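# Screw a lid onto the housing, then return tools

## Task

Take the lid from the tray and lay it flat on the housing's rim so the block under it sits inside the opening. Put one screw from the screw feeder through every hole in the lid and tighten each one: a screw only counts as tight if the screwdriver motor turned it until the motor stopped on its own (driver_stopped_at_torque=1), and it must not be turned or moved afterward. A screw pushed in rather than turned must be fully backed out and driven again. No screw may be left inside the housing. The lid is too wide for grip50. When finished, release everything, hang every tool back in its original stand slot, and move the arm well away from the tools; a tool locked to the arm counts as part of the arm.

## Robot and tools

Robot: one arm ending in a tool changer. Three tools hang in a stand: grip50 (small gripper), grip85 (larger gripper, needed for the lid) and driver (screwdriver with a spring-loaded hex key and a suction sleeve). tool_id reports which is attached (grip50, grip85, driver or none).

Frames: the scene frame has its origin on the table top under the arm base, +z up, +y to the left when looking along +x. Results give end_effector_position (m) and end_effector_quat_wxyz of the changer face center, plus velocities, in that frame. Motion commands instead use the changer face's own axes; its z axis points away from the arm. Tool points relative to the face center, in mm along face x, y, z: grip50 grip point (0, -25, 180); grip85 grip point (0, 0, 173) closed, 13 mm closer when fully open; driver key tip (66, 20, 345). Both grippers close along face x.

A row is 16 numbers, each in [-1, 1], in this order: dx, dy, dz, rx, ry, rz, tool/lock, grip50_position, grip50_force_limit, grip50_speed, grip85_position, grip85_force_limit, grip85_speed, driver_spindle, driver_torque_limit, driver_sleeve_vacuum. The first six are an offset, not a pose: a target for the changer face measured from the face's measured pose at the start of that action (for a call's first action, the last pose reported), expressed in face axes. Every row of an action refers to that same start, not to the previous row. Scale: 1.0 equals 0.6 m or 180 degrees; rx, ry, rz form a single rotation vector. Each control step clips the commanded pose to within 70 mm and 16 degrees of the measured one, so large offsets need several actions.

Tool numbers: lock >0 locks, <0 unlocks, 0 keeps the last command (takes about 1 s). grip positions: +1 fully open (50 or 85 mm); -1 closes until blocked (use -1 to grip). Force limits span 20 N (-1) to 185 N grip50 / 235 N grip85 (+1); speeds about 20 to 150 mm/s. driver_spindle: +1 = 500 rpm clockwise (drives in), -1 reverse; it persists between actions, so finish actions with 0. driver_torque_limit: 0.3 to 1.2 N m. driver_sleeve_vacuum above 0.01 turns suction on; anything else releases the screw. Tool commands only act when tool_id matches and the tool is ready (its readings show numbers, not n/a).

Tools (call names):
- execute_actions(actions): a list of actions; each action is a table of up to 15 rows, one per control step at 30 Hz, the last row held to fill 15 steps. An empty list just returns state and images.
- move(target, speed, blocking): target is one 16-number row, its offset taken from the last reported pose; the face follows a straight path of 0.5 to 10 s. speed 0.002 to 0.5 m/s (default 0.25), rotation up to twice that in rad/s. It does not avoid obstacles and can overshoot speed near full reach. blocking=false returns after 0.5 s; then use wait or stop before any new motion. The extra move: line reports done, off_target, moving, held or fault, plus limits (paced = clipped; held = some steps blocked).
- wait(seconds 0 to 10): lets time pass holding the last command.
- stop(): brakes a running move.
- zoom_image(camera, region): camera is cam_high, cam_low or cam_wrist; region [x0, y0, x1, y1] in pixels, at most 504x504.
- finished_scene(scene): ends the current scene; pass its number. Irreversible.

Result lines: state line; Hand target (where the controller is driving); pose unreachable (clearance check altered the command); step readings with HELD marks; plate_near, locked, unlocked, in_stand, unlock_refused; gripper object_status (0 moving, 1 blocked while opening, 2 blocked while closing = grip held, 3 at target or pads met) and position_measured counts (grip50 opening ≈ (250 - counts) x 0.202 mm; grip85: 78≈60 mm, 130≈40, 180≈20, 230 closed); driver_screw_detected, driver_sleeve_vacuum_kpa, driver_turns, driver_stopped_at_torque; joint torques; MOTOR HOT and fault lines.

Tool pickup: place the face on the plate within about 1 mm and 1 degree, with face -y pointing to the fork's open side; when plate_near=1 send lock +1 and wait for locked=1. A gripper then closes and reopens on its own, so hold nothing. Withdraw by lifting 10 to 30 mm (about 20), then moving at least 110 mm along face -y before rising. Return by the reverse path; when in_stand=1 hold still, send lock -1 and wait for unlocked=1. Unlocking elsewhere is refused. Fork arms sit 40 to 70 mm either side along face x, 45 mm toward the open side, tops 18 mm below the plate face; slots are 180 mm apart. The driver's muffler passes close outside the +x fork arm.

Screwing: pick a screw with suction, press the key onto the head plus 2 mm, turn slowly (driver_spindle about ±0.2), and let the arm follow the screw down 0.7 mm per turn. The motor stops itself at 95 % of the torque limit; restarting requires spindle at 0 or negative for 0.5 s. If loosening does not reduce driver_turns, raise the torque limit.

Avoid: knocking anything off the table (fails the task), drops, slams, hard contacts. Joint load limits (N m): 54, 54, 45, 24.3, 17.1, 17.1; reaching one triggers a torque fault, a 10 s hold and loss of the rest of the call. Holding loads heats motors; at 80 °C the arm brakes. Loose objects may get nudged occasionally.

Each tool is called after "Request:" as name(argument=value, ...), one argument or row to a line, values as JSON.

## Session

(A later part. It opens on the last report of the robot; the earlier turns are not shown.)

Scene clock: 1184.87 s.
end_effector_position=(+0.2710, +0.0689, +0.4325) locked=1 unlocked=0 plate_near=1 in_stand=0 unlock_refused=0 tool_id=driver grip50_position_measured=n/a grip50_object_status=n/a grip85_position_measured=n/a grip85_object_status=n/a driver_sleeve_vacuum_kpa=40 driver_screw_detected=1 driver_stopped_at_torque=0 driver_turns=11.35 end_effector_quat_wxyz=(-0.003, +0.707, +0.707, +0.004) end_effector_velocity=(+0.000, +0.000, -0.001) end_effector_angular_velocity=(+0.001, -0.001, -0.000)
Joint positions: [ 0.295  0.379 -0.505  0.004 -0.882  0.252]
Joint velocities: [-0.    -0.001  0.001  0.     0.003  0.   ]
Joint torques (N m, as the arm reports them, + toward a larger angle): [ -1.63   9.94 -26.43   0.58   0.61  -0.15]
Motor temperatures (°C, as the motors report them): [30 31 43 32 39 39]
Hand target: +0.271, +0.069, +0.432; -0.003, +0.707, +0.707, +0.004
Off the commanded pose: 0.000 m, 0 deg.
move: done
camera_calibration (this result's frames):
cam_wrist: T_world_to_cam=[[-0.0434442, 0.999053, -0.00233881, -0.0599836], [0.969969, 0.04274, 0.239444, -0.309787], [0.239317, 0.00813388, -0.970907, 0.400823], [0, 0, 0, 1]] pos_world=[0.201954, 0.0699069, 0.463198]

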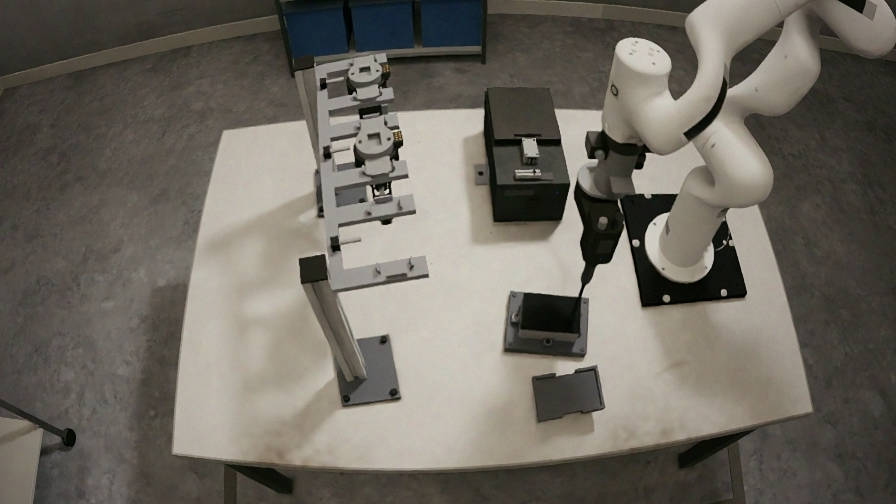

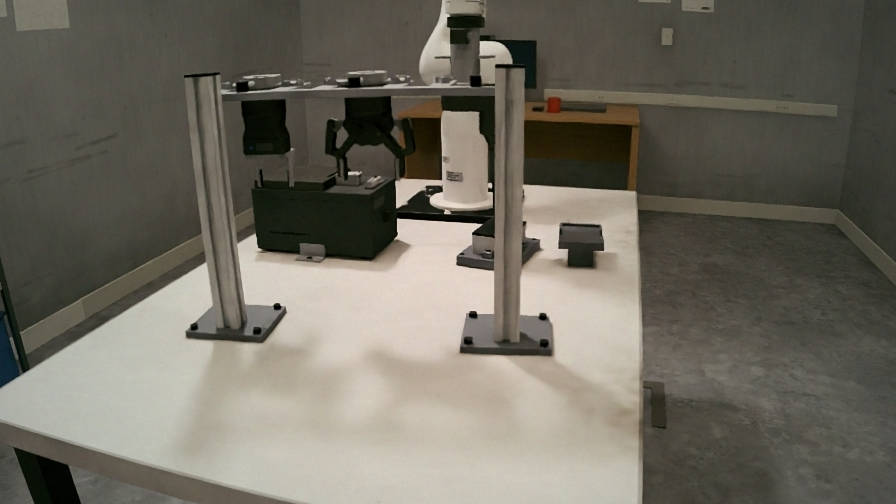

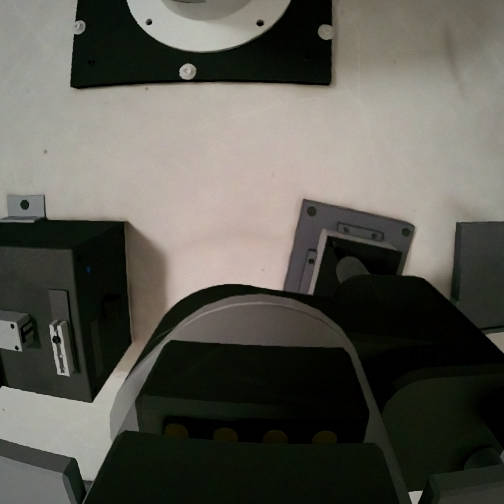

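Request:
execute_actions(
  actions=[
    [[0,0,0.002,0,0,0,0,0,0,0,0,0,0,0,-1,1],[0,0,0.004,0,0,0,0,0,0,0,0,0,0,0,-1,1],[0,0,0.006,0,0,0,0,0,0,0,0,0,0,0,-1,1],[0,0,0.008,0,0,0,0,0,0,0,0,0,0,0,-1,1],[0,0,0.0095,0,0,0,0,0,0,0,0,0,0,0,-1,1]],
    [[0,0,0.001,0,0,0,0,0,0,0,0,0,0,0,-1,1],[0,0,0.002,0,0,0,0,0,0,0,0,0,0,0,-1,1],[0,0,0.003,0,0,0,0,0,0,0,0,0,0,0,-1,1],[0,0,0.004,0,0,0,0,0,0,0,0,0,0,0,-1,1],[0,0,0.005,0,0,0,0,0,0,0,0,0,0,0,-1,1]],
  ],
)

Request:
zoom_image(
  camera="cam_wrist",
  region=[310,220,370,270],
)

Scene clock: 1198.30 s.
end_effector_position=(+0.2711, +0.0690, +0.4239) locked=1 unlocked=0 plate_near=1 in_stand=0 unlock_refused=0 tool_id=driver grip50_position_measured=n/a grip50_object_status=n/a grip85_position_measured=n/a grip85_object_status=n/a driver_sleeve_vacuum_kpa=40 driver_screw_detected=1 driver_stopped_at_torque=0 driver_turns=11.35 end_effector_quat_wxyz=(-0.003, +0.707, +0.707, +0.004) end_effector_velocity=(+0.000, +0.000, -0.000) end_effector_angular_velocity=(+0.000, -0.001, -0.000)
Joint positions: [ 0.295  0.368 -0.492  0.004 -0.858  0.252]
Joint velocities: [0.    0.    0.    0.    0.001 0.   ]
Joint torques (N m, as the arm reports them, + toward a larger angle): [ -0.74   9.39 -25.7    0.7    0.69  -0.2 ]
Motor temperatures (°C, as the motors report them): [30 31 43 32 39 39]
Hand target: +0.271, +0.069, +0.424; -0.003, +0.707, +0.707, +0.004
Off the commanded pose: 0.000 m, 0 deg.
Step readings (end_effector_position; steps 1 to 15: 1st action; 16 to 30: 2nd action):
0: (+0.2710, +0.0689, +0.4324)
1: (+0.2710, +0.0689, +0.4323)
2: (+0.2711, +0.0689, +0.4322)
4: (+0.2711, +0.0690, +0.4311)
8: (+0.2709, +0.0689, +0.4276)
15: (+0.2711, +0.0690, +0.4268)
16: (+0.2711, +0.0690, +0.4268)
17: (+0.2711, +0.0690, +0.4267)
19: (+0.2711, +0.0690, +0.4262)
23: (+0.2710, +0.0690, +0.4243)
30: end_effector_position above
camera_calibration (this result's frames):
cam_wrist: T_world_to_cam=[[-0.0434048, 0.999055, -0.00232254, -0.0600967], [0.969927, 0.0426963, 0.239623, -0.307841], [0.239495, 0.00814808, -0.970863, 0.39239], [0, 0, 0, 1]] pos_world=[0.201999, 0.0699864, 0.454583]

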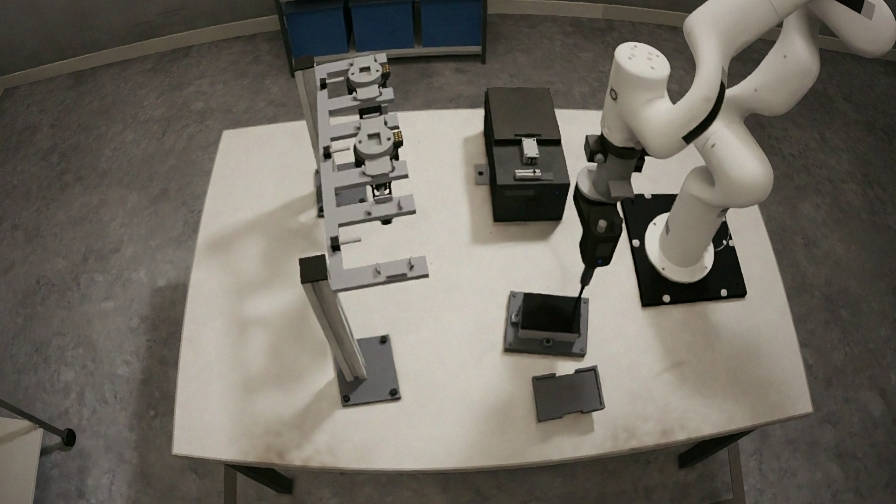

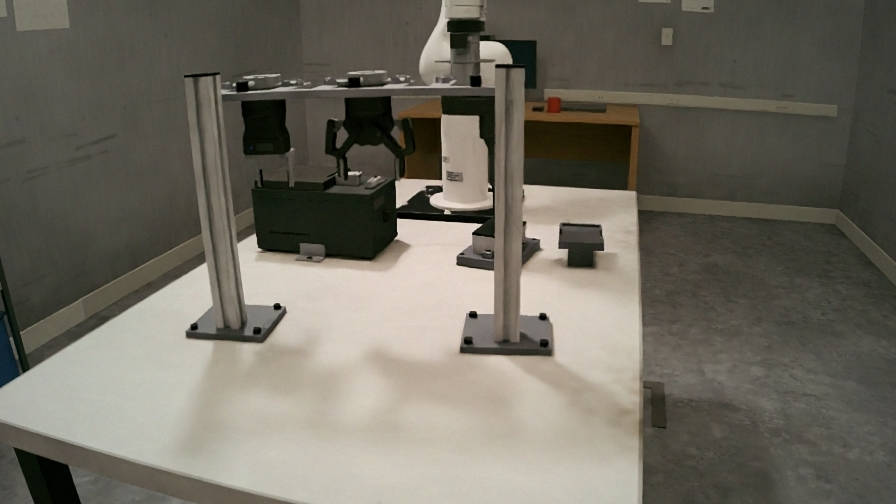

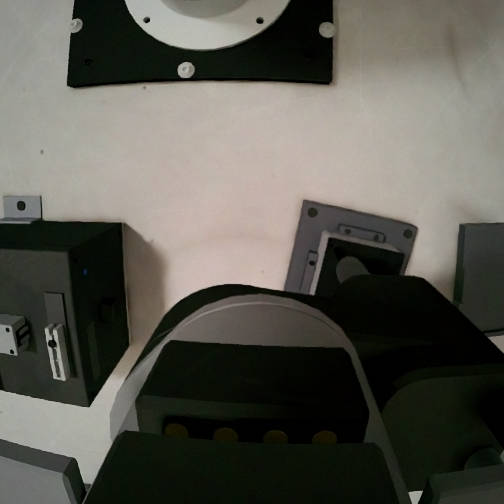

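Region (310, 220, 370, 270) of cam_wrist's 504x504 image, scaled by 8.400, with more detail than that image has.

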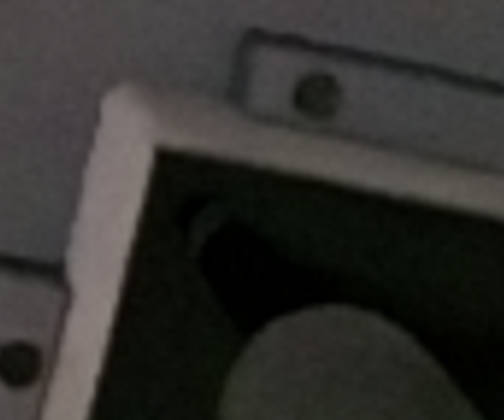

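Request:
execute_actions(
  actions=[
    [[0,0,0.001,0,0,0,0,0,0,0,0,0,0,0,-1,1],[0,0,0.002,0,0,0,0,0,0,0,0,0,0,0,-1,1],[0,0,0.003,0,0,0,0,0,0,0,0,0,0,0,-1,1],[0,0,0.004,0,0,0,0,0,0,0,0,0,0,0,-1,1]],
  ],
)

Scene clock: 1204.97 s.
end_effector_position=(+0.2711, +0.0690, +0.4215) locked=1 unlocked=0 plate_near=1 in_stand=0 unlock_refused=0 tool_id=driver grip50_position_measured=n/a grip50_object_status=n/a grip85_position_measured=n/a grip85_object_status=n/a driver_sleeve_vacuum_kpa=37 driver_screw_detected=1 driver_stopped_at_torque=0 driver_turns=11.35 end_effector_quat_wxyz=(-0.003, +0.707, +0.707, +0.004) end_effector_velocity=(-0.000, -0.000, -0.000) end_effector_angular_velocity=(-0.000, +0.000, +0.000)
Joint positions: [ 0.295  0.365 -0.488  0.004 -0.851  0.252]
Joint velocities: [-0.     0.     0.001 -0.     0.001 -0.   ]
Joint torques (N m, as the arm reports them, + toward a larger angle): [ -1.48   9.34 -25.2    1.13   0.61  -0.27]
Motor temperatures (°C, as the motors report them): [30 31 43 32 39 39]
Hand target: +0.271, +0.069, +0.421; -0.003, +0.707, +0.707, +0.004
Off the commanded pose: 0.000 m, 0 deg.
Step readings (end_effector_position):
0: (+0.2711, +0.0690, +0.4238)
1: (+0.2711, +0.0690, +0.4238)
2: (+0.2711, +0.0690, +0.4238)
4: (+0.2711, +0.0690, +0.4232)
8: (+0.2710, +0.0690, +0.4217)
15: end_effector_position above
camera_calibration (this result's frames):
cam_wrist: T_world_to_cam=[[-0.0434009, 0.999055, -0.00233569, -0.0601154], [0.969932, 0.0426959, 0.2396, -0.307263], [0.239473, 0.00813341, -0.970869, 0.390085], [0, 0, 0, 1]] pos_world=[0.202001, 0.0700048, 0.452202]

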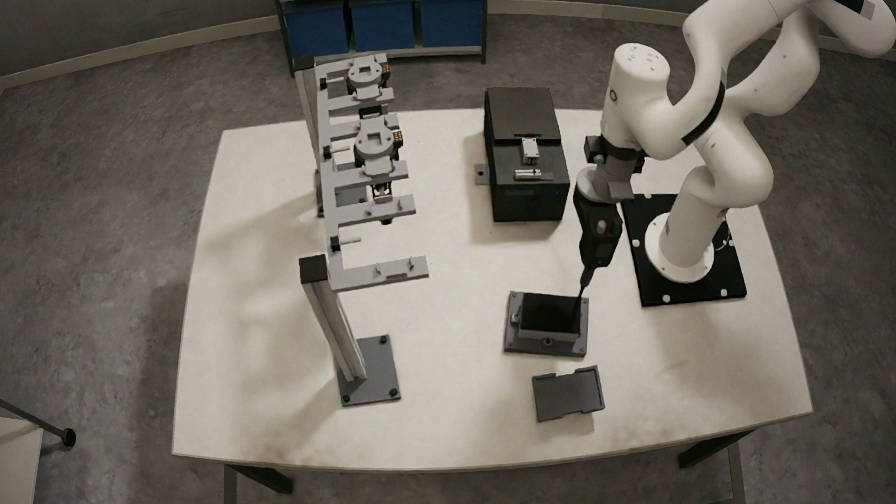

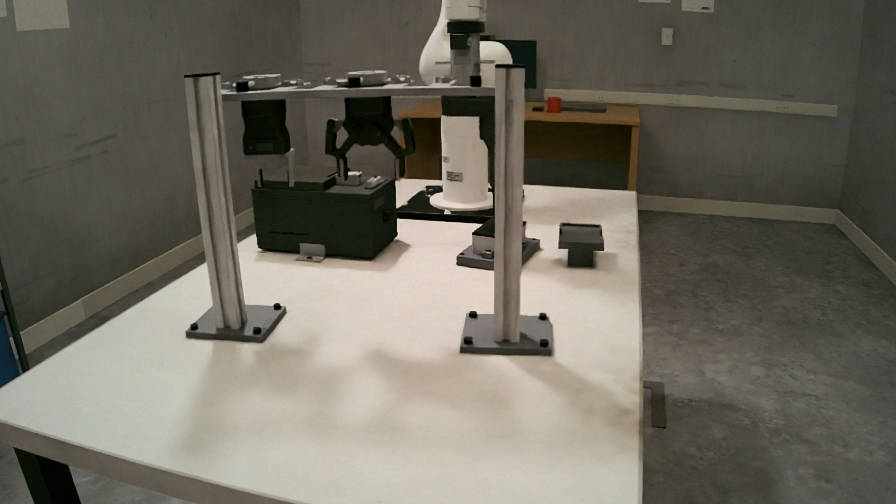

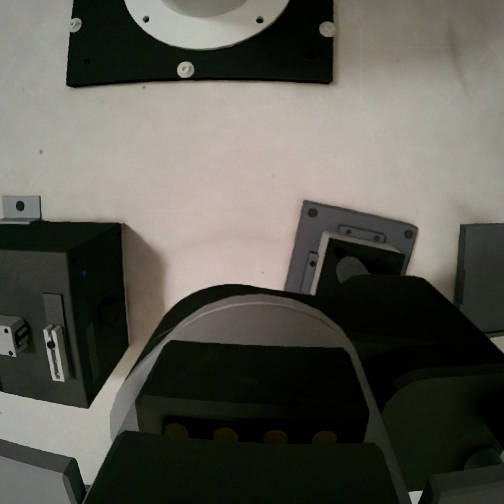

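Request:
execute_actions(
  actions=[
    [[0,0,0.001,0,0,0,0,0,0,0,0,0,0,0,-1,1],[0,0,0.002,0,0,0,0,0,0,0,0,0,0,0,-1,1],[0,0,0.003,0,0,0,0,0,0,0,0,0,0,0,-1,1]],
  ],
)

Request:
zoom_image(
  camera="cam_wrist",
  region=[310,220,370,270],
)

Scene clock: 1212.10 s.
end_effector_position=(+0.2711, +0.0690, +0.4197) locked=1 unlocked=0 plate_near=1 in_stand=0 unlock_refused=0 tool_id=driver grip50_position_measured=n/a grip50_object_status=n/a grip85_position_measured=n/a grip85_object_status=n/a driver_sleeve_vacuum_kpa=37 driver_screw_detected=1 driver_stopped_at_torque=0 driver_turns=11.35 end_effector_quat_wxyz=(-0.003, +0.707, +0.707, +0.004) end_effector_velocity=(-0.000, +0.000, +0.000) end_effector_angular_velocity=(-0.001, +0.001, +0.001)
Joint positions: [ 0.295  0.363 -0.485  0.004 -0.846  0.252]
Joint velocities: [ 0.001  0.001  0.    -0.001 -0.001 -0.   ]
Joint torques (N m, as the arm reports them, + toward a larger angle): [ -2.61   9.74 -25.32   0.86   0.7   -0.15]
Motor temperatures (°C, as the motors report them): [30 31 43 32 39 39]
Hand target: +0.271, +0.069, +0.420; -0.003, +0.707, +0.707, +0.004
Off the commanded pose: 0.000 m, 0 deg.
Step readings (end_effector_position):
0: (+0.2711, +0.0690, +0.4215)
1: (+0.2711, +0.0690, +0.4215)
2: (+0.2711, +0.0690, +0.4214)
4: (+0.2711, +0.0690, +0.4208)
8: (+0.2711, +0.0690, +0.4198)
15: end_effector_position above
camera_calibration (this result's frames):
cam_wrist: T_world_to_cam=[[-0.0433979, 0.999055, -0.00234365, -0.0601306], [0.969935, 0.042695, 0.239589, -0.306833], [0.239463, 0.00812448, -0.970872, 0.388354], [0, 0, 0, 1]] pos_world=[0.202003, 0.0700189, 0.450415]

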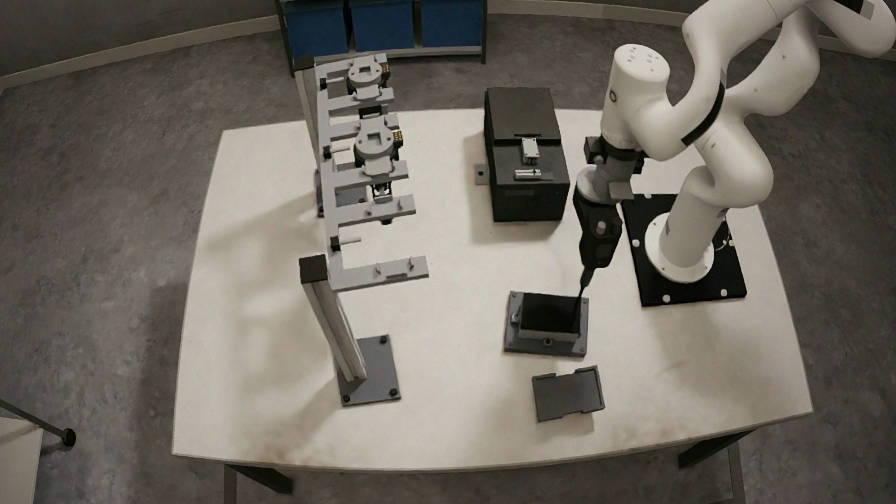

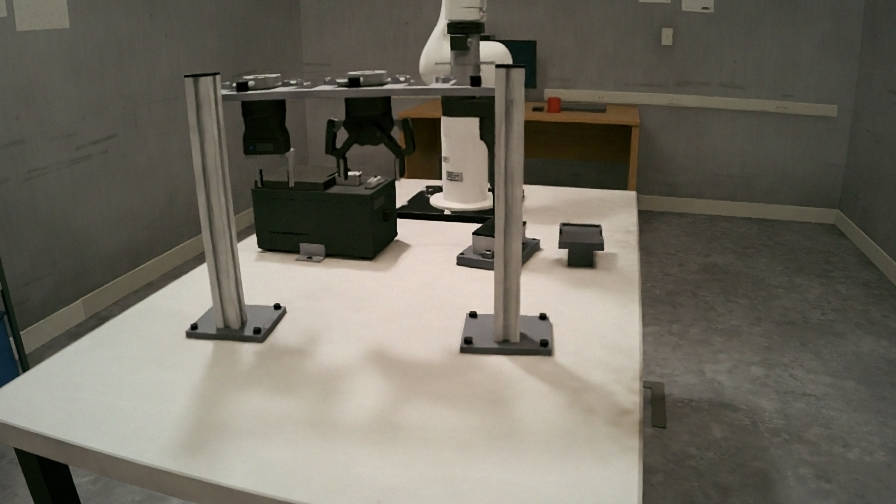

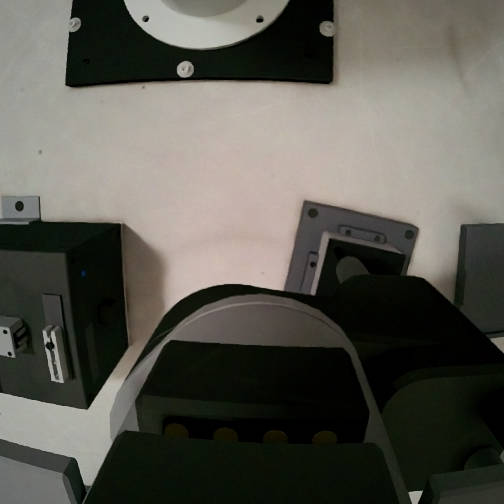

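Region (310, 220, 370, 270) of cam_wrist's 504x504 image, scaled by 8.400, with more detail than that image has.

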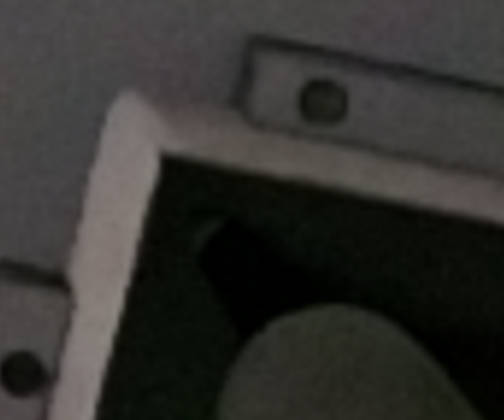

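Request:
execute_actions(
  actions=[
    [[0,0,0,0,0,0,0,0,0,0,0,0,0,0.1,0,1]],
    [[0,0,0.001,0,0,0,0,0,0,0,0,0,0,0.2,0,1]],
    [[0,0,0.001,0,0,0,0,0,0,0,0,0,0,0.2,0,1]],
    [[0,0,0.001,0,0,0,0,0,0,0,0,0,0,0.2,0,1]],
    [[0,0,0,0,0,0,0,0,0,0,0,0,0,0,0,1]],
  ],
)

Scene clock: 1226.57 s.
end_effector_position=(+0.2711, +0.0690, +0.4178) locked=1 unlocked=0 plate_near=1 in_stand=0 unlock_refused=0 tool_id=driver grip50_position_measured=n/a grip50_object_status=n/a grip85_position_measured=n/a grip85_object_status=n/a driver_sleeve_vacuum_kpa=37 driver_screw_detected=1 driver_stopped_at_torque=0 driver_turns=14.24 end_effector_quat_wxyz=(-0.003, +0.707, +0.707, +0.004) end_effector_velocity=(-0.000, +0.000, -0.000) end_effector_angular_velocity=(+0.000, -0.000, +0.001)
Joint positions: [ 0.295  0.361 -0.483  0.004 -0.841  0.252]
Joint velocities: [0.001 0.    0.    0.    0.001 0.   ]
Joint torques (N m, as the arm reports them, + toward a larger angle): [  0.35  10.34 -25.15   1.25   1.02  -0.26]
Motor temperatures (°C, as the motors report them): [30 31 43 32 39 39]
Hand target: +0.271, +0.069, +0.418; -0.003, +0.707, +0.707, +0.004
Off the commanded pose: 0.000 m, 0 deg.
Step readings (end_effector_position; steps 1 to 15: 1st action; 16 to 30: 2nd action; 31 to 45: 3rd action; 46 to 60: 4th action; 61 to 75: 5th action):
0: (+0.2711, +0.0690, +0.4197)
1: (+0.2711, +0.0690, +0.4197)
2: (+0.2711, +0.0690, +0.4197)
4: (+0.2711, +0.0690, +0.4197)
8: (+0.2711, +0.0690, +0.4197)
15: (+0.2711, +0.0690, +0.4197)
16: (+0.2711, +0.0690, +0.4197)
17: (+0.2711, +0.0690, +0.4196)
19: (+0.2711, +0.0690, +0.4193)
23: (+0.2711, +0.0690, +0.4191)
30: (+0.2711, +0.0690, +0.4191)
31: (+0.2711, +0.0690, +0.4191)
32: (+0.2711, +0.0690, +0.4190)
34: (+0.2711, +0.0690, +0.4187)
38: (+0.2711, +0.0690, +0.4185)
45: (+0.2711, +0.0691, +0.4185)
46: (+0.2711, +0.0691, +0.4185)
47: (+0.2711, +0.0691, +0.4184)
49: (+0.2711, +0.0691, +0.4182)
53: (+0.2711, +0.0690, +0.4181)
60: (+0.2711, +0.0690, +0.4178)
61: (+0.2711, +0.0690, +0.4178)
62: (+0.2711, +0.0690, +0.4178)
64: (+0.2711, +0.0690, +0.4178)
68: (+0.2711, +0.0690, +0.4178)
75: end_effector_position above
camera_calibration (this result's frames):
cam_wrist: T_world_to_cam=[[-0.0433986, 0.999055, -0.00246275, -0.0600695], [0.969984, 0.0427259, 0.239385, -0.306271], [0.239264, 0.00800016, -0.970922, 0.386639], [0, 0, 0, 1]] pos_world=[0.201962, 0.0700053, 0.448565]

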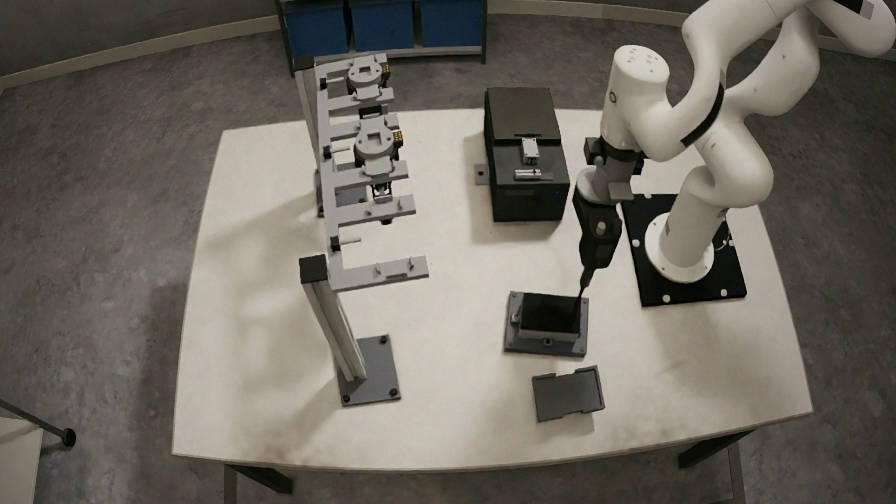

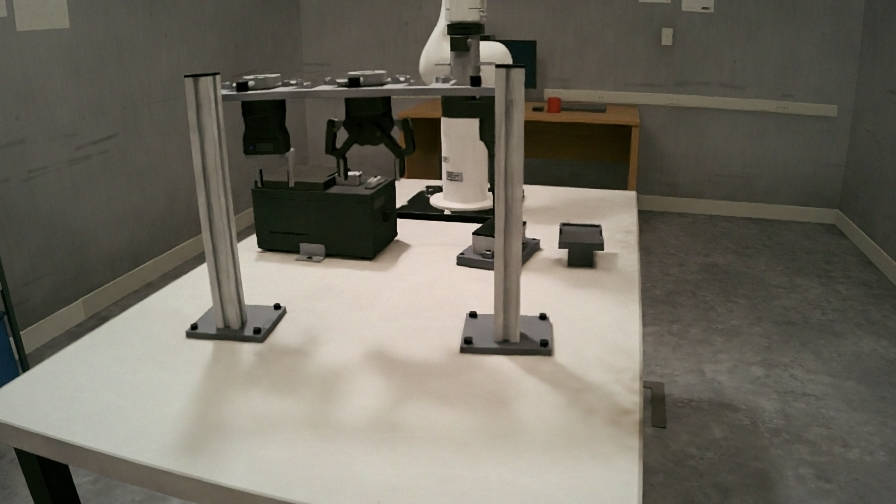

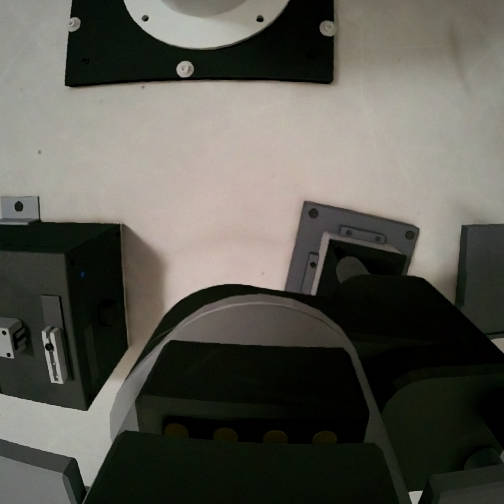

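Request:
execute_actions(
  actions=[
    [[0,0,0.001,0,0,0,0,0,0,0,0,0,0,0.2,0,1]],
    [[0,0,0.001,0,0,0,0,0,0,0,0,0,0,0.2,0,1]],
    [[0,0,0.001,0,0,0,0,0,0,0,0,0,0,0.2,0,1]],
    [[0,0,0.001,0,0,0,0,0,0,0,0,0,0,0.2,0,1]],
    [[0,0,0,0,0,0,0,0,0,0,0,0,0,0,0,1]],
  ],
)

Scene clock: 1237.43 s.
end_effector_position=(+0.2711, +0.0690, +0.4154) locked=1 unlocked=0 plate_near=1 in_stand=0 unlock_refused=0 tool_id=driver grip50_position_measured=n/a grip50_object_status=n/a grip85_position_measured=n/a grip85_object_status=n/a driver_sleeve_vacuum_kpa=38 driver_screw_detected=1 driver_stopped_at_torque=0 driver_turns=17.52 end_effector_quat_wxyz=(-0.003, +0.707, +0.707, +0.004) end_effector_velocity=(-0.000, -0.000, +0.000) end_effector_angular_velocity=(-0.000, -0.001, +0.001)
Joint positions: [ 0.295  0.357 -0.479  0.004 -0.835  0.252]
Joint velocities: [ 0.     0.001  0.    -0.001 -0.    -0.   ]
Joint torques (N m, as the arm reports them, + toward a larger angle): [ -0.77  10.82 -24.44   1.75   1.22  -0.42]
Motor temperatures (°C, as the motors report them): [30 31 43 32 39 39]
Hand target: +0.271, +0.069, +0.415; -0.003, +0.707, +0.707, +0.004
Off the commanded pose: 0.000 m, 0 deg.
Step readings (end_effector_position; steps 1 to 15: 1st action; 16 to 30: 2nd action; 31 to 45: 3rd action; 46 to 60: 4th action; 61 to 75: 5th action):
0: (+0.2711, +0.0690, +0.4178)
1: (+0.2711, +0.0690, +0.4178)
2: (+0.2711, +0.0690, +0.4177)
4: (+0.2711, +0.0690, +0.4176)
8: (+0.2711, +0.0690, +0.4173)
15: (+0.2711, +0.0690, +0.4172)
16: (+0.2711, +0.0690, +0.4172)
17: (+0.2711, +0.0690, +0.4171)
19: (+0.2711, +0.0690, +0.4169)
23: (+0.2711, +0.0690, +0.4167)
30: (+0.2711, +0.0690, +0.4166)
31: (+0.2711, +0.0690, +0.4166)
32: (+0.2711, +0.0690, +0.4165)
34: (+0.2711, +0.0690, +0.4163)
38: (+0.2711, +0.0690, +0.4161)
45: (+0.2711, +0.0690, +0.4160)
46: (+0.2711, +0.0690, +0.4160)
47: (+0.2711, +0.0690, +0.4159)
49: (+0.2711, +0.0690, +0.4157)
53: (+0.2711, +0.0690, +0.4155)
60: (+0.2711, +0.0690, +0.4154)
61: (+0.2711, +0.0690, +0.4154)
62: (+0.2711, +0.0690, +0.4154)
64: (+0.2711, +0.0690, +0.4154)
68: (+0.2711, +0.0690, +0.4154)
75: end_effector_position above
camera_calibration (this result's frames):
cam_wrist: T_world_to_cam=[[-0.0433897, 0.999055, -0.00248587, -0.060081], [0.969982, 0.0427227, 0.239395, -0.305709], [0.239275, 0.00797606, -0.970919, 0.384322], [0, 0, 0, 1]] pos_world=[0.201966, 0.0700196, 0.446181]

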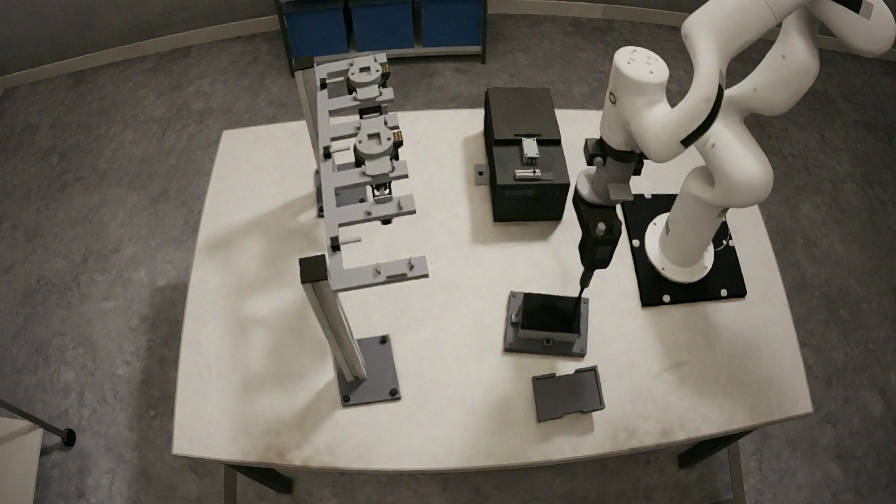

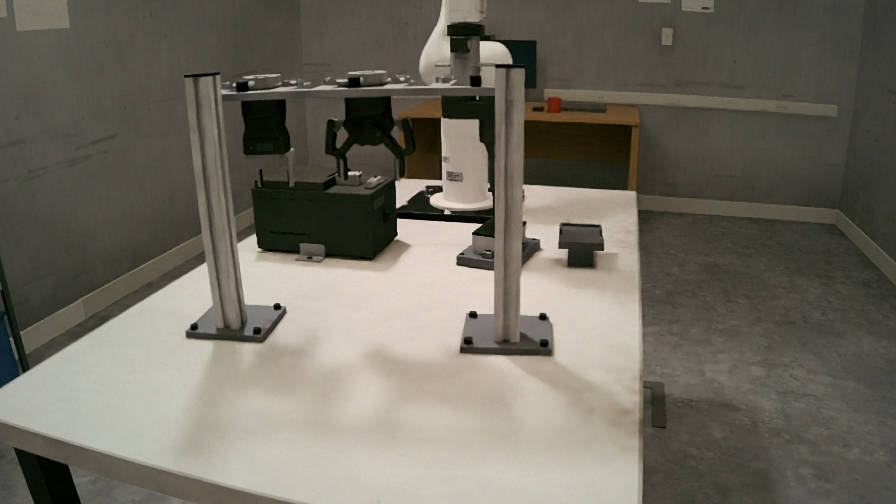

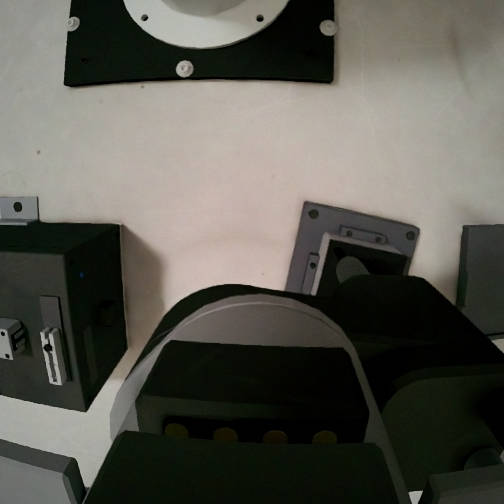

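Request:
execute_actions(
  actions=[
    [[0,0,0.001,0,0,0,0,0,0,0,0,0,0,0.2,0,1]],
    [[0,0,0.001,0,0,0,0,0,0,0,0,0,0,0.2,0,1]],
    [[0,0,0.001,0,0,0,0,0,0,0,0,0,0,0.2,0,1]],
    [[0,0,0.0008,0,0,0,0,0,0,0,0,0,0,0.2,0,1]],
    [[0,0,0,0,0,0,0,0,0,0,0,0,0,0,0,1]],
  ],
)

Scene clock: 1249.40 s.
end_effector_position=(+0.2710, +0.0690, +0.4132) locked=1 unlocked=0 plate_near=1 in_stand=0 unlock_refused=0 tool_id=driver grip50_position_measured=n/a grip50_object_status=n/a grip85_position_measured=n/a grip85_object_status=n/a driver_sleeve_vacuum_kpa=40 driver_screw_detected=1 driver_stopped_at_torque=1 driver_turns=19.68 end_effector_quat_wxyz=(-0.003, +0.707, +0.707, +0.004) end_effector_velocity=(+0.000, +0.000, -0.000) end_effector_angular_velocity=(+0.001, -0.000, +0.001)
Joint positions: [ 0.295  0.354 -0.476  0.004 -0.828  0.252]
Joint velocities: [ 0.001 -0.     0.     0.001  0.001 -0.   ]
Joint torques (N m, as the arm reports them, + toward a larger angle): [ -1.23   9.03 -24.97   1.56   1.4   -0.31]
Motor temperatures (°C, as the motors report them): [30 31 43 32 39 39]
Hand target: +0.271, +0.069, +0.413; -0.003, +0.707, +0.707, +0.004
Off the commanded pose: 0.000 m, 0 deg.
Step readings (end_effector_position; steps 1 to 15: 1st action; 16 to 30: 2nd action; 31 to 45: 3rd action; 46 to 60: 4th action; 61 to 75: 5th action):
0: (+0.2711, +0.0690, +0.4154)
1: (+0.2711, +0.0690, +0.4154)
2: (+0.2711, +0.0690, +0.4154)
4: (+0.2711, +0.0690, +0.4151)
8: (+0.2711, +0.0690, +0.4149)
15: (+0.2711, +0.0690, +0.4148)
16: (+0.2711, +0.0690, +0.4148)
17: (+0.2711, +0.0690, +0.4148)
19: (+0.2711, +0.0690, +0.4145)
23: (+0.2711, +0.0690, +0.4143)
30: (+0.2711, +0.0690, +0.4142)
31: (+0.2711, +0.0690, +0.4142)
32: (+0.2711, +0.0690, +0.4142)
34: (+0.2711, +0.0690, +0.4139)
38: (+0.2710, +0.0690, +0.4137)
45: (+0.2710, +0.0690, +0.4136)
46: (+0.2710, +0.0690, +0.4136)
47: (+0.2710, +0.0690, +0.4136)
49: (+0.2710, +0.0690, +0.4133)
53: (+0.2710, +0.0690, +0.4132)
60: (+0.2710, +0.0690, +0.4132)
61: (+0.2710, +0.0690, +0.4132)
62: (+0.2710, +0.0690, +0.4132)
64: (+0.2710, +0.0690, +0.4132)
68: (+0.2710, +0.0690, +0.4132)
75: end_effector_position above
camera_calibration (this result's frames):
cam_wrist: T_world_to_cam=[[-0.0432042, 0.999063, -0.00251854, -0.0601305], [0.97001, 0.0425511, 0.23931, -0.305111], [0.239193, 0.00789619, -0.97094, 0.382148], [0, 0, 0, 1]] pos_world=[0.201956, 0.0700395, 0.443908]

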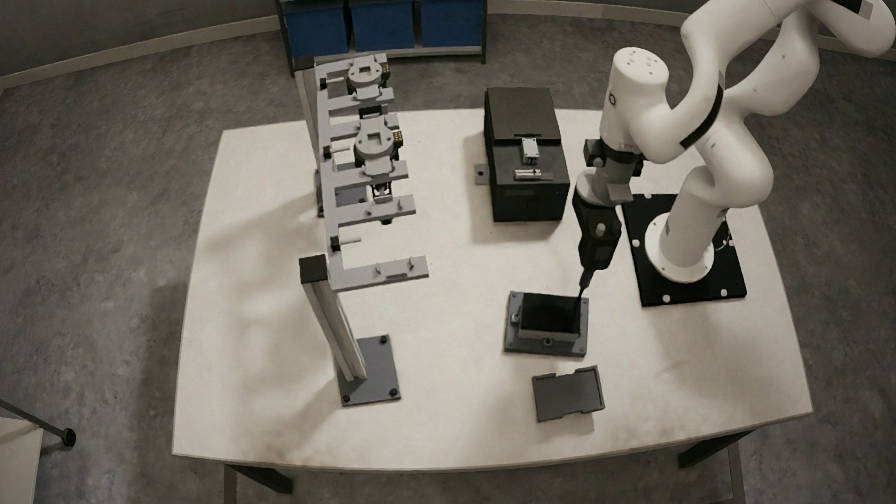

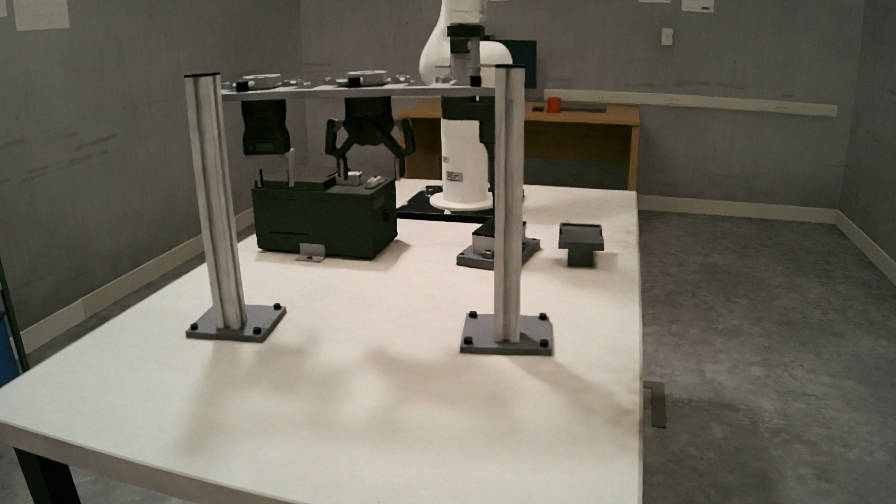

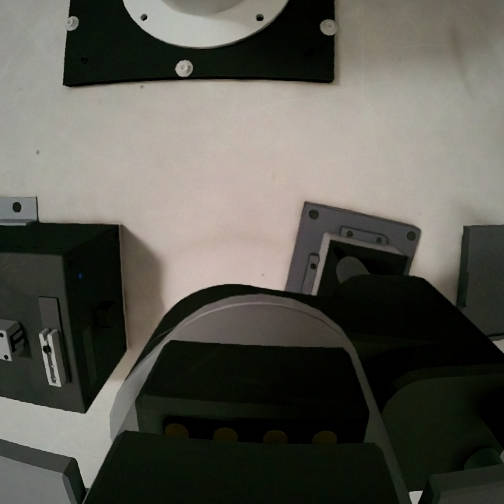

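Request:
execute_actions(
  actions=[
    [[0,0,0,0,0,0,0,0,0,0,0,0,0,0,0,-1]],
    [[0,0,-0.002,0,0,0,0,0,0,0,0,0,0,0,0,-1],[0,0,-0.004,0,0,0,0,0,0,0,0,0,0,0,0,-1],[0,0,-0.006,0,0,0,0,0,0,0,0,0,0,0,0,-1],[0,0,-0.009,0,0,0,0,0,0,0,0,0,0,0,0,-1],[0,0,-0.012,0,0,0,0,0,0,0,0,0,0,0,0,-1]],
    [[0,0,-0.006,0,0,0,0,0,0,0,0,0,0,0,0,-1],[0,0,-0.012,0,0,0,0,0,0,0,0,0,0,0,0,-1],[0,0,-0.02,0,0,0,0,0,0,0,0,0,0,0,0,-1],[0,0,-0.03,0,0,0,0,0,0,0,0,0,0,0,0,-1],[0,0,-0.04,0,0,0,0,0,0,0,0,0,0,0,0,-1]],
  ],
)

Request:
zoom_image(
  camera="cam_wrist",
  region=[280,190,400,290],
)

Scene clock: 1264.47 s.
end_effector_position=(+0.2709, +0.0688, +0.4440) locked=1 unlocked=0 plate_near=1 in_stand=0 unlock_refused=0 tool_id=driver grip50_position_measured=n/a grip50_object_status=n/a grip85_position_measured=n/a grip85_object_status=n/a driver_sleeve_vacuum_kpa=0 driver_screw_detected=0 driver_stopped_at_torque=1 driver_turns=19.68 end_effector_quat_wxyz=(-0.003, +0.707, +0.707, +0.004) end_effector_velocity=(-0.000, +0.000, +0.001) end_effector_angular_velocity=(-0.001, +0.003, +0.000)
Joint positions: [ 0.295  0.392 -0.524  0.004 -0.914  0.252]
Joint velocities: [ 0.     0.001 -0.002  0.    -0.006  0.   ]
Joint torques (N m, as the arm reports them, + toward a larger angle): [ -1.89   9.24 -26.51   1.04   0.68  -0.22]
Motor temperatures (°C, as the motors report them): [30 31 43 32 40 39]
Hand target: +0.271, +0.069, +0.444; -0.003, +0.707, +0.707, +0.004
Off the commanded pose: 0.000 m, 0 deg.
Step readings (end_effector_position; steps 1 to 15: 1st action; 16 to 30: 2nd action; 31 to 45: 3rd action):
0: (+0.2710, +0.0690, +0.4132)
1: (+0.2710, +0.0690, +0.4132)
2: (+0.2710, +0.0690, +0.4132)
4: (+0.2710, +0.0690, +0.4132)
8: (+0.2710, +0.0690, +0.4132)
15: (+0.2710, +0.0690, +0.4132)
16: (+0.2710, +0.0690, +0.4132)
17: (+0.2710, +0.0690, +0.4133)
19: (+0.2710, +0.0690, +0.4144)
23: (+0.2712, +0.0691, +0.4189)
30: (+0.2710, +0.0690, +0.4203)
31: (+0.2710, +0.0690, +0.4203)
32: (+0.2710, +0.0690, +0.4207)
34: (+0.2708, +0.0689, +0.4239)
38: (+0.2713, +0.0690, +0.4390)
45: end_effector_position above
camera_calibration (this result's frames):
cam_wrist: T_world_to_cam=[[-0.0433437, 0.999057, -0.00246462, -0.0598017], [0.970128, 0.0426777, 0.238812, -0.312137], [0.238692, 0.00795999, -0.971063, 0.412277], [0, 0, 0, 1]] pos_world=[0.201813, 0.0697849, 0.474741]

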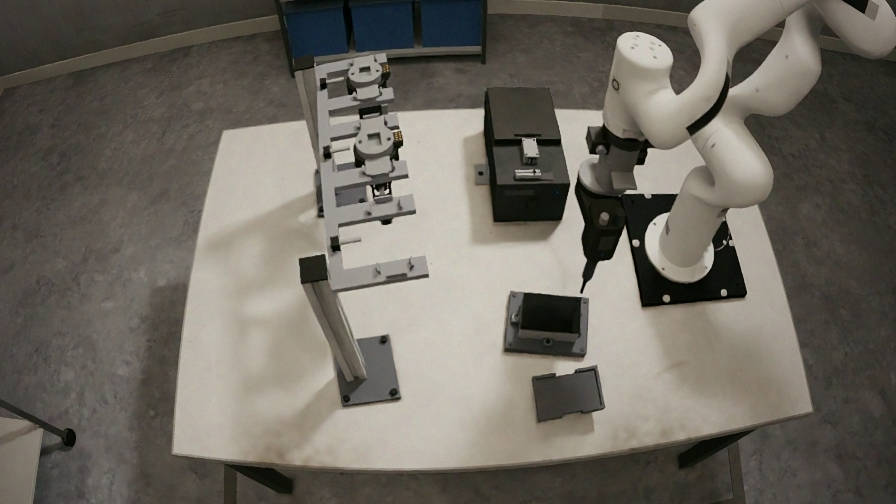

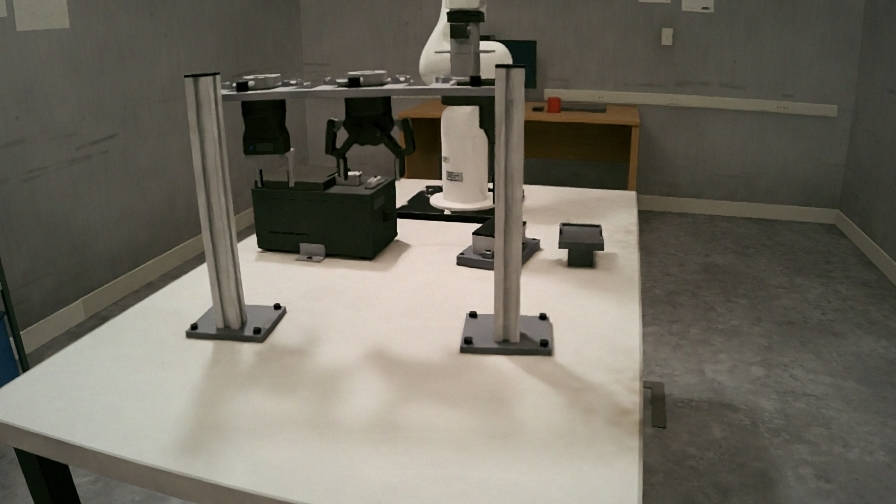

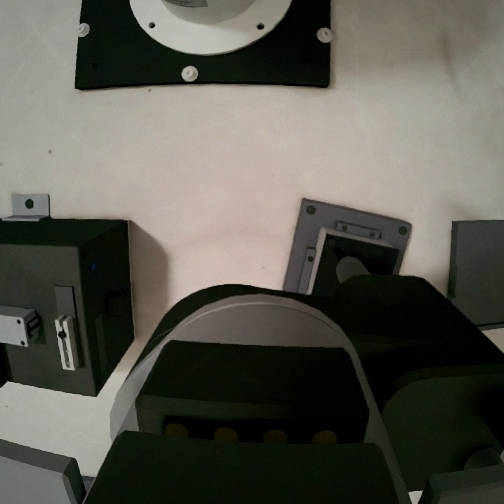

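Region (280, 190, 400, 290) of cam_wrist's 504x504 image, scaled by 4.200, with more detail than that image has.

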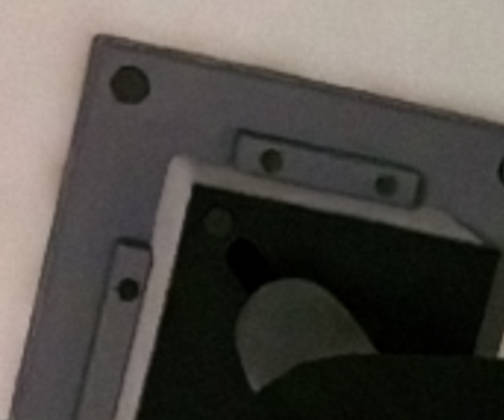

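Request:
move(
  target=[0.1538,0.3935,0.019,0,0,-0.0464,0,0,0,0,0,0,0,0,0,-1],
  speed=0.2,
)

Scene clock: 1272.93 s.
end_effector_position=(+0.5068, +0.1608, +0.4334) locked=1 unlocked=0 plate_near=1 in_stand=0 unlock_refused=0 tool_id=driver grip50_position_measured=n/a grip50_object_status=n/a grip85_position_measured=n/a grip85_object_status=n/a driver_sleeve_vacuum_kpa=0 driver_screw_detected=0 driver_stopped_at_torque=1 driver_turns=19.68 end_effector_quat_wxyz=(-0.003, +0.654, +0.757, +0.004) end_effector_velocity=(+0.002, +0.001, -0.000) end_effector_angular_velocity=(+0.001, -0.002, +0.001)
Joint positions: [ 0.35  -0.292 -1.15   0.004 -0.857  0.162]
Joint velocities: [ 0.    -0.003 -0.004 -0.     0.001 -0.001]
Joint torques (N m, as the arm reports them, + toward a larger angle): [ -1.8   50.38 -26.12   0.41   0.55  -0.35]
Motor temperatures (°C, as the motors report them): [30 31 43 32 40 39]
Hand target: +0.507, +0.161, +0.433; -0.003, +0.654, +0.757, +0.004
Off the commanded pose: 0.001 m, 0 deg.
move: done
camera_calibration (this result's frames):
cam_wrist: T_world_to_cam=[[-0.187916, 0.982181, -0.00285746, -0.0653524], [0.953465, 0.183119, 0.239525, -0.556847], [0.23578, 0.0422862, -0.970886, 0.340914], [0, 0, 0, 1]] pos_world=[0.438273, 0.151741, 0.46418]

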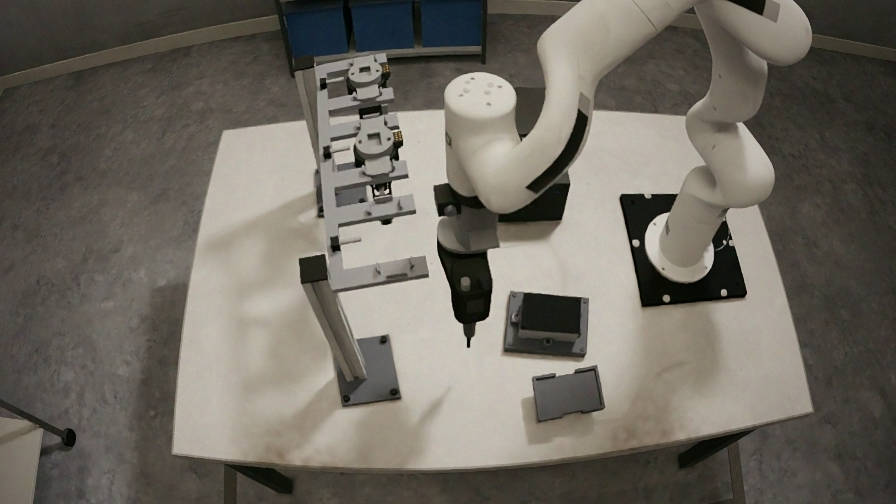

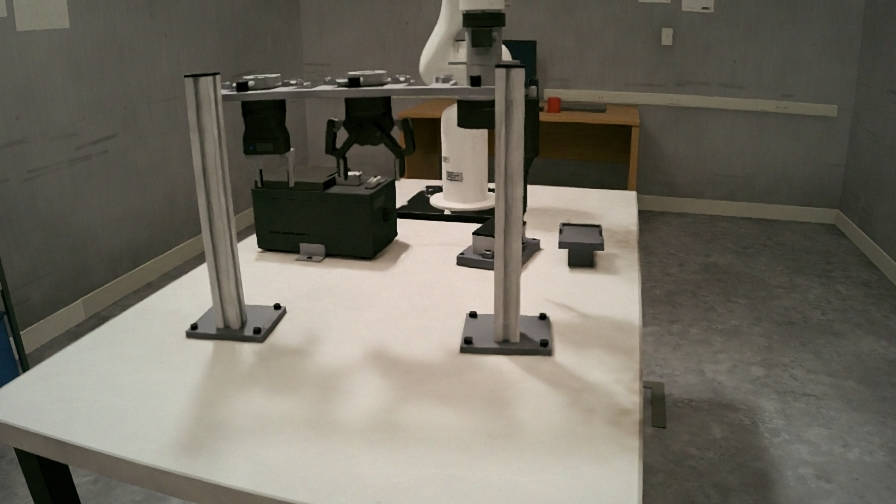

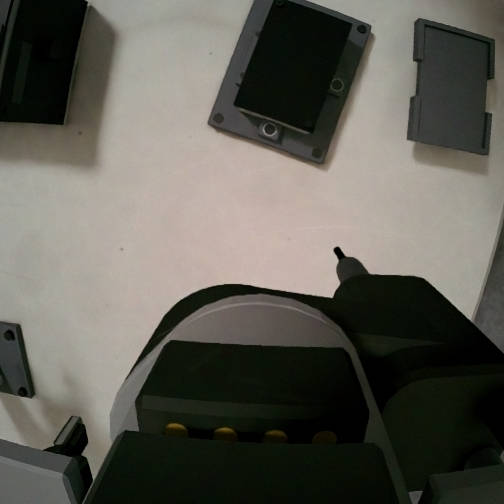

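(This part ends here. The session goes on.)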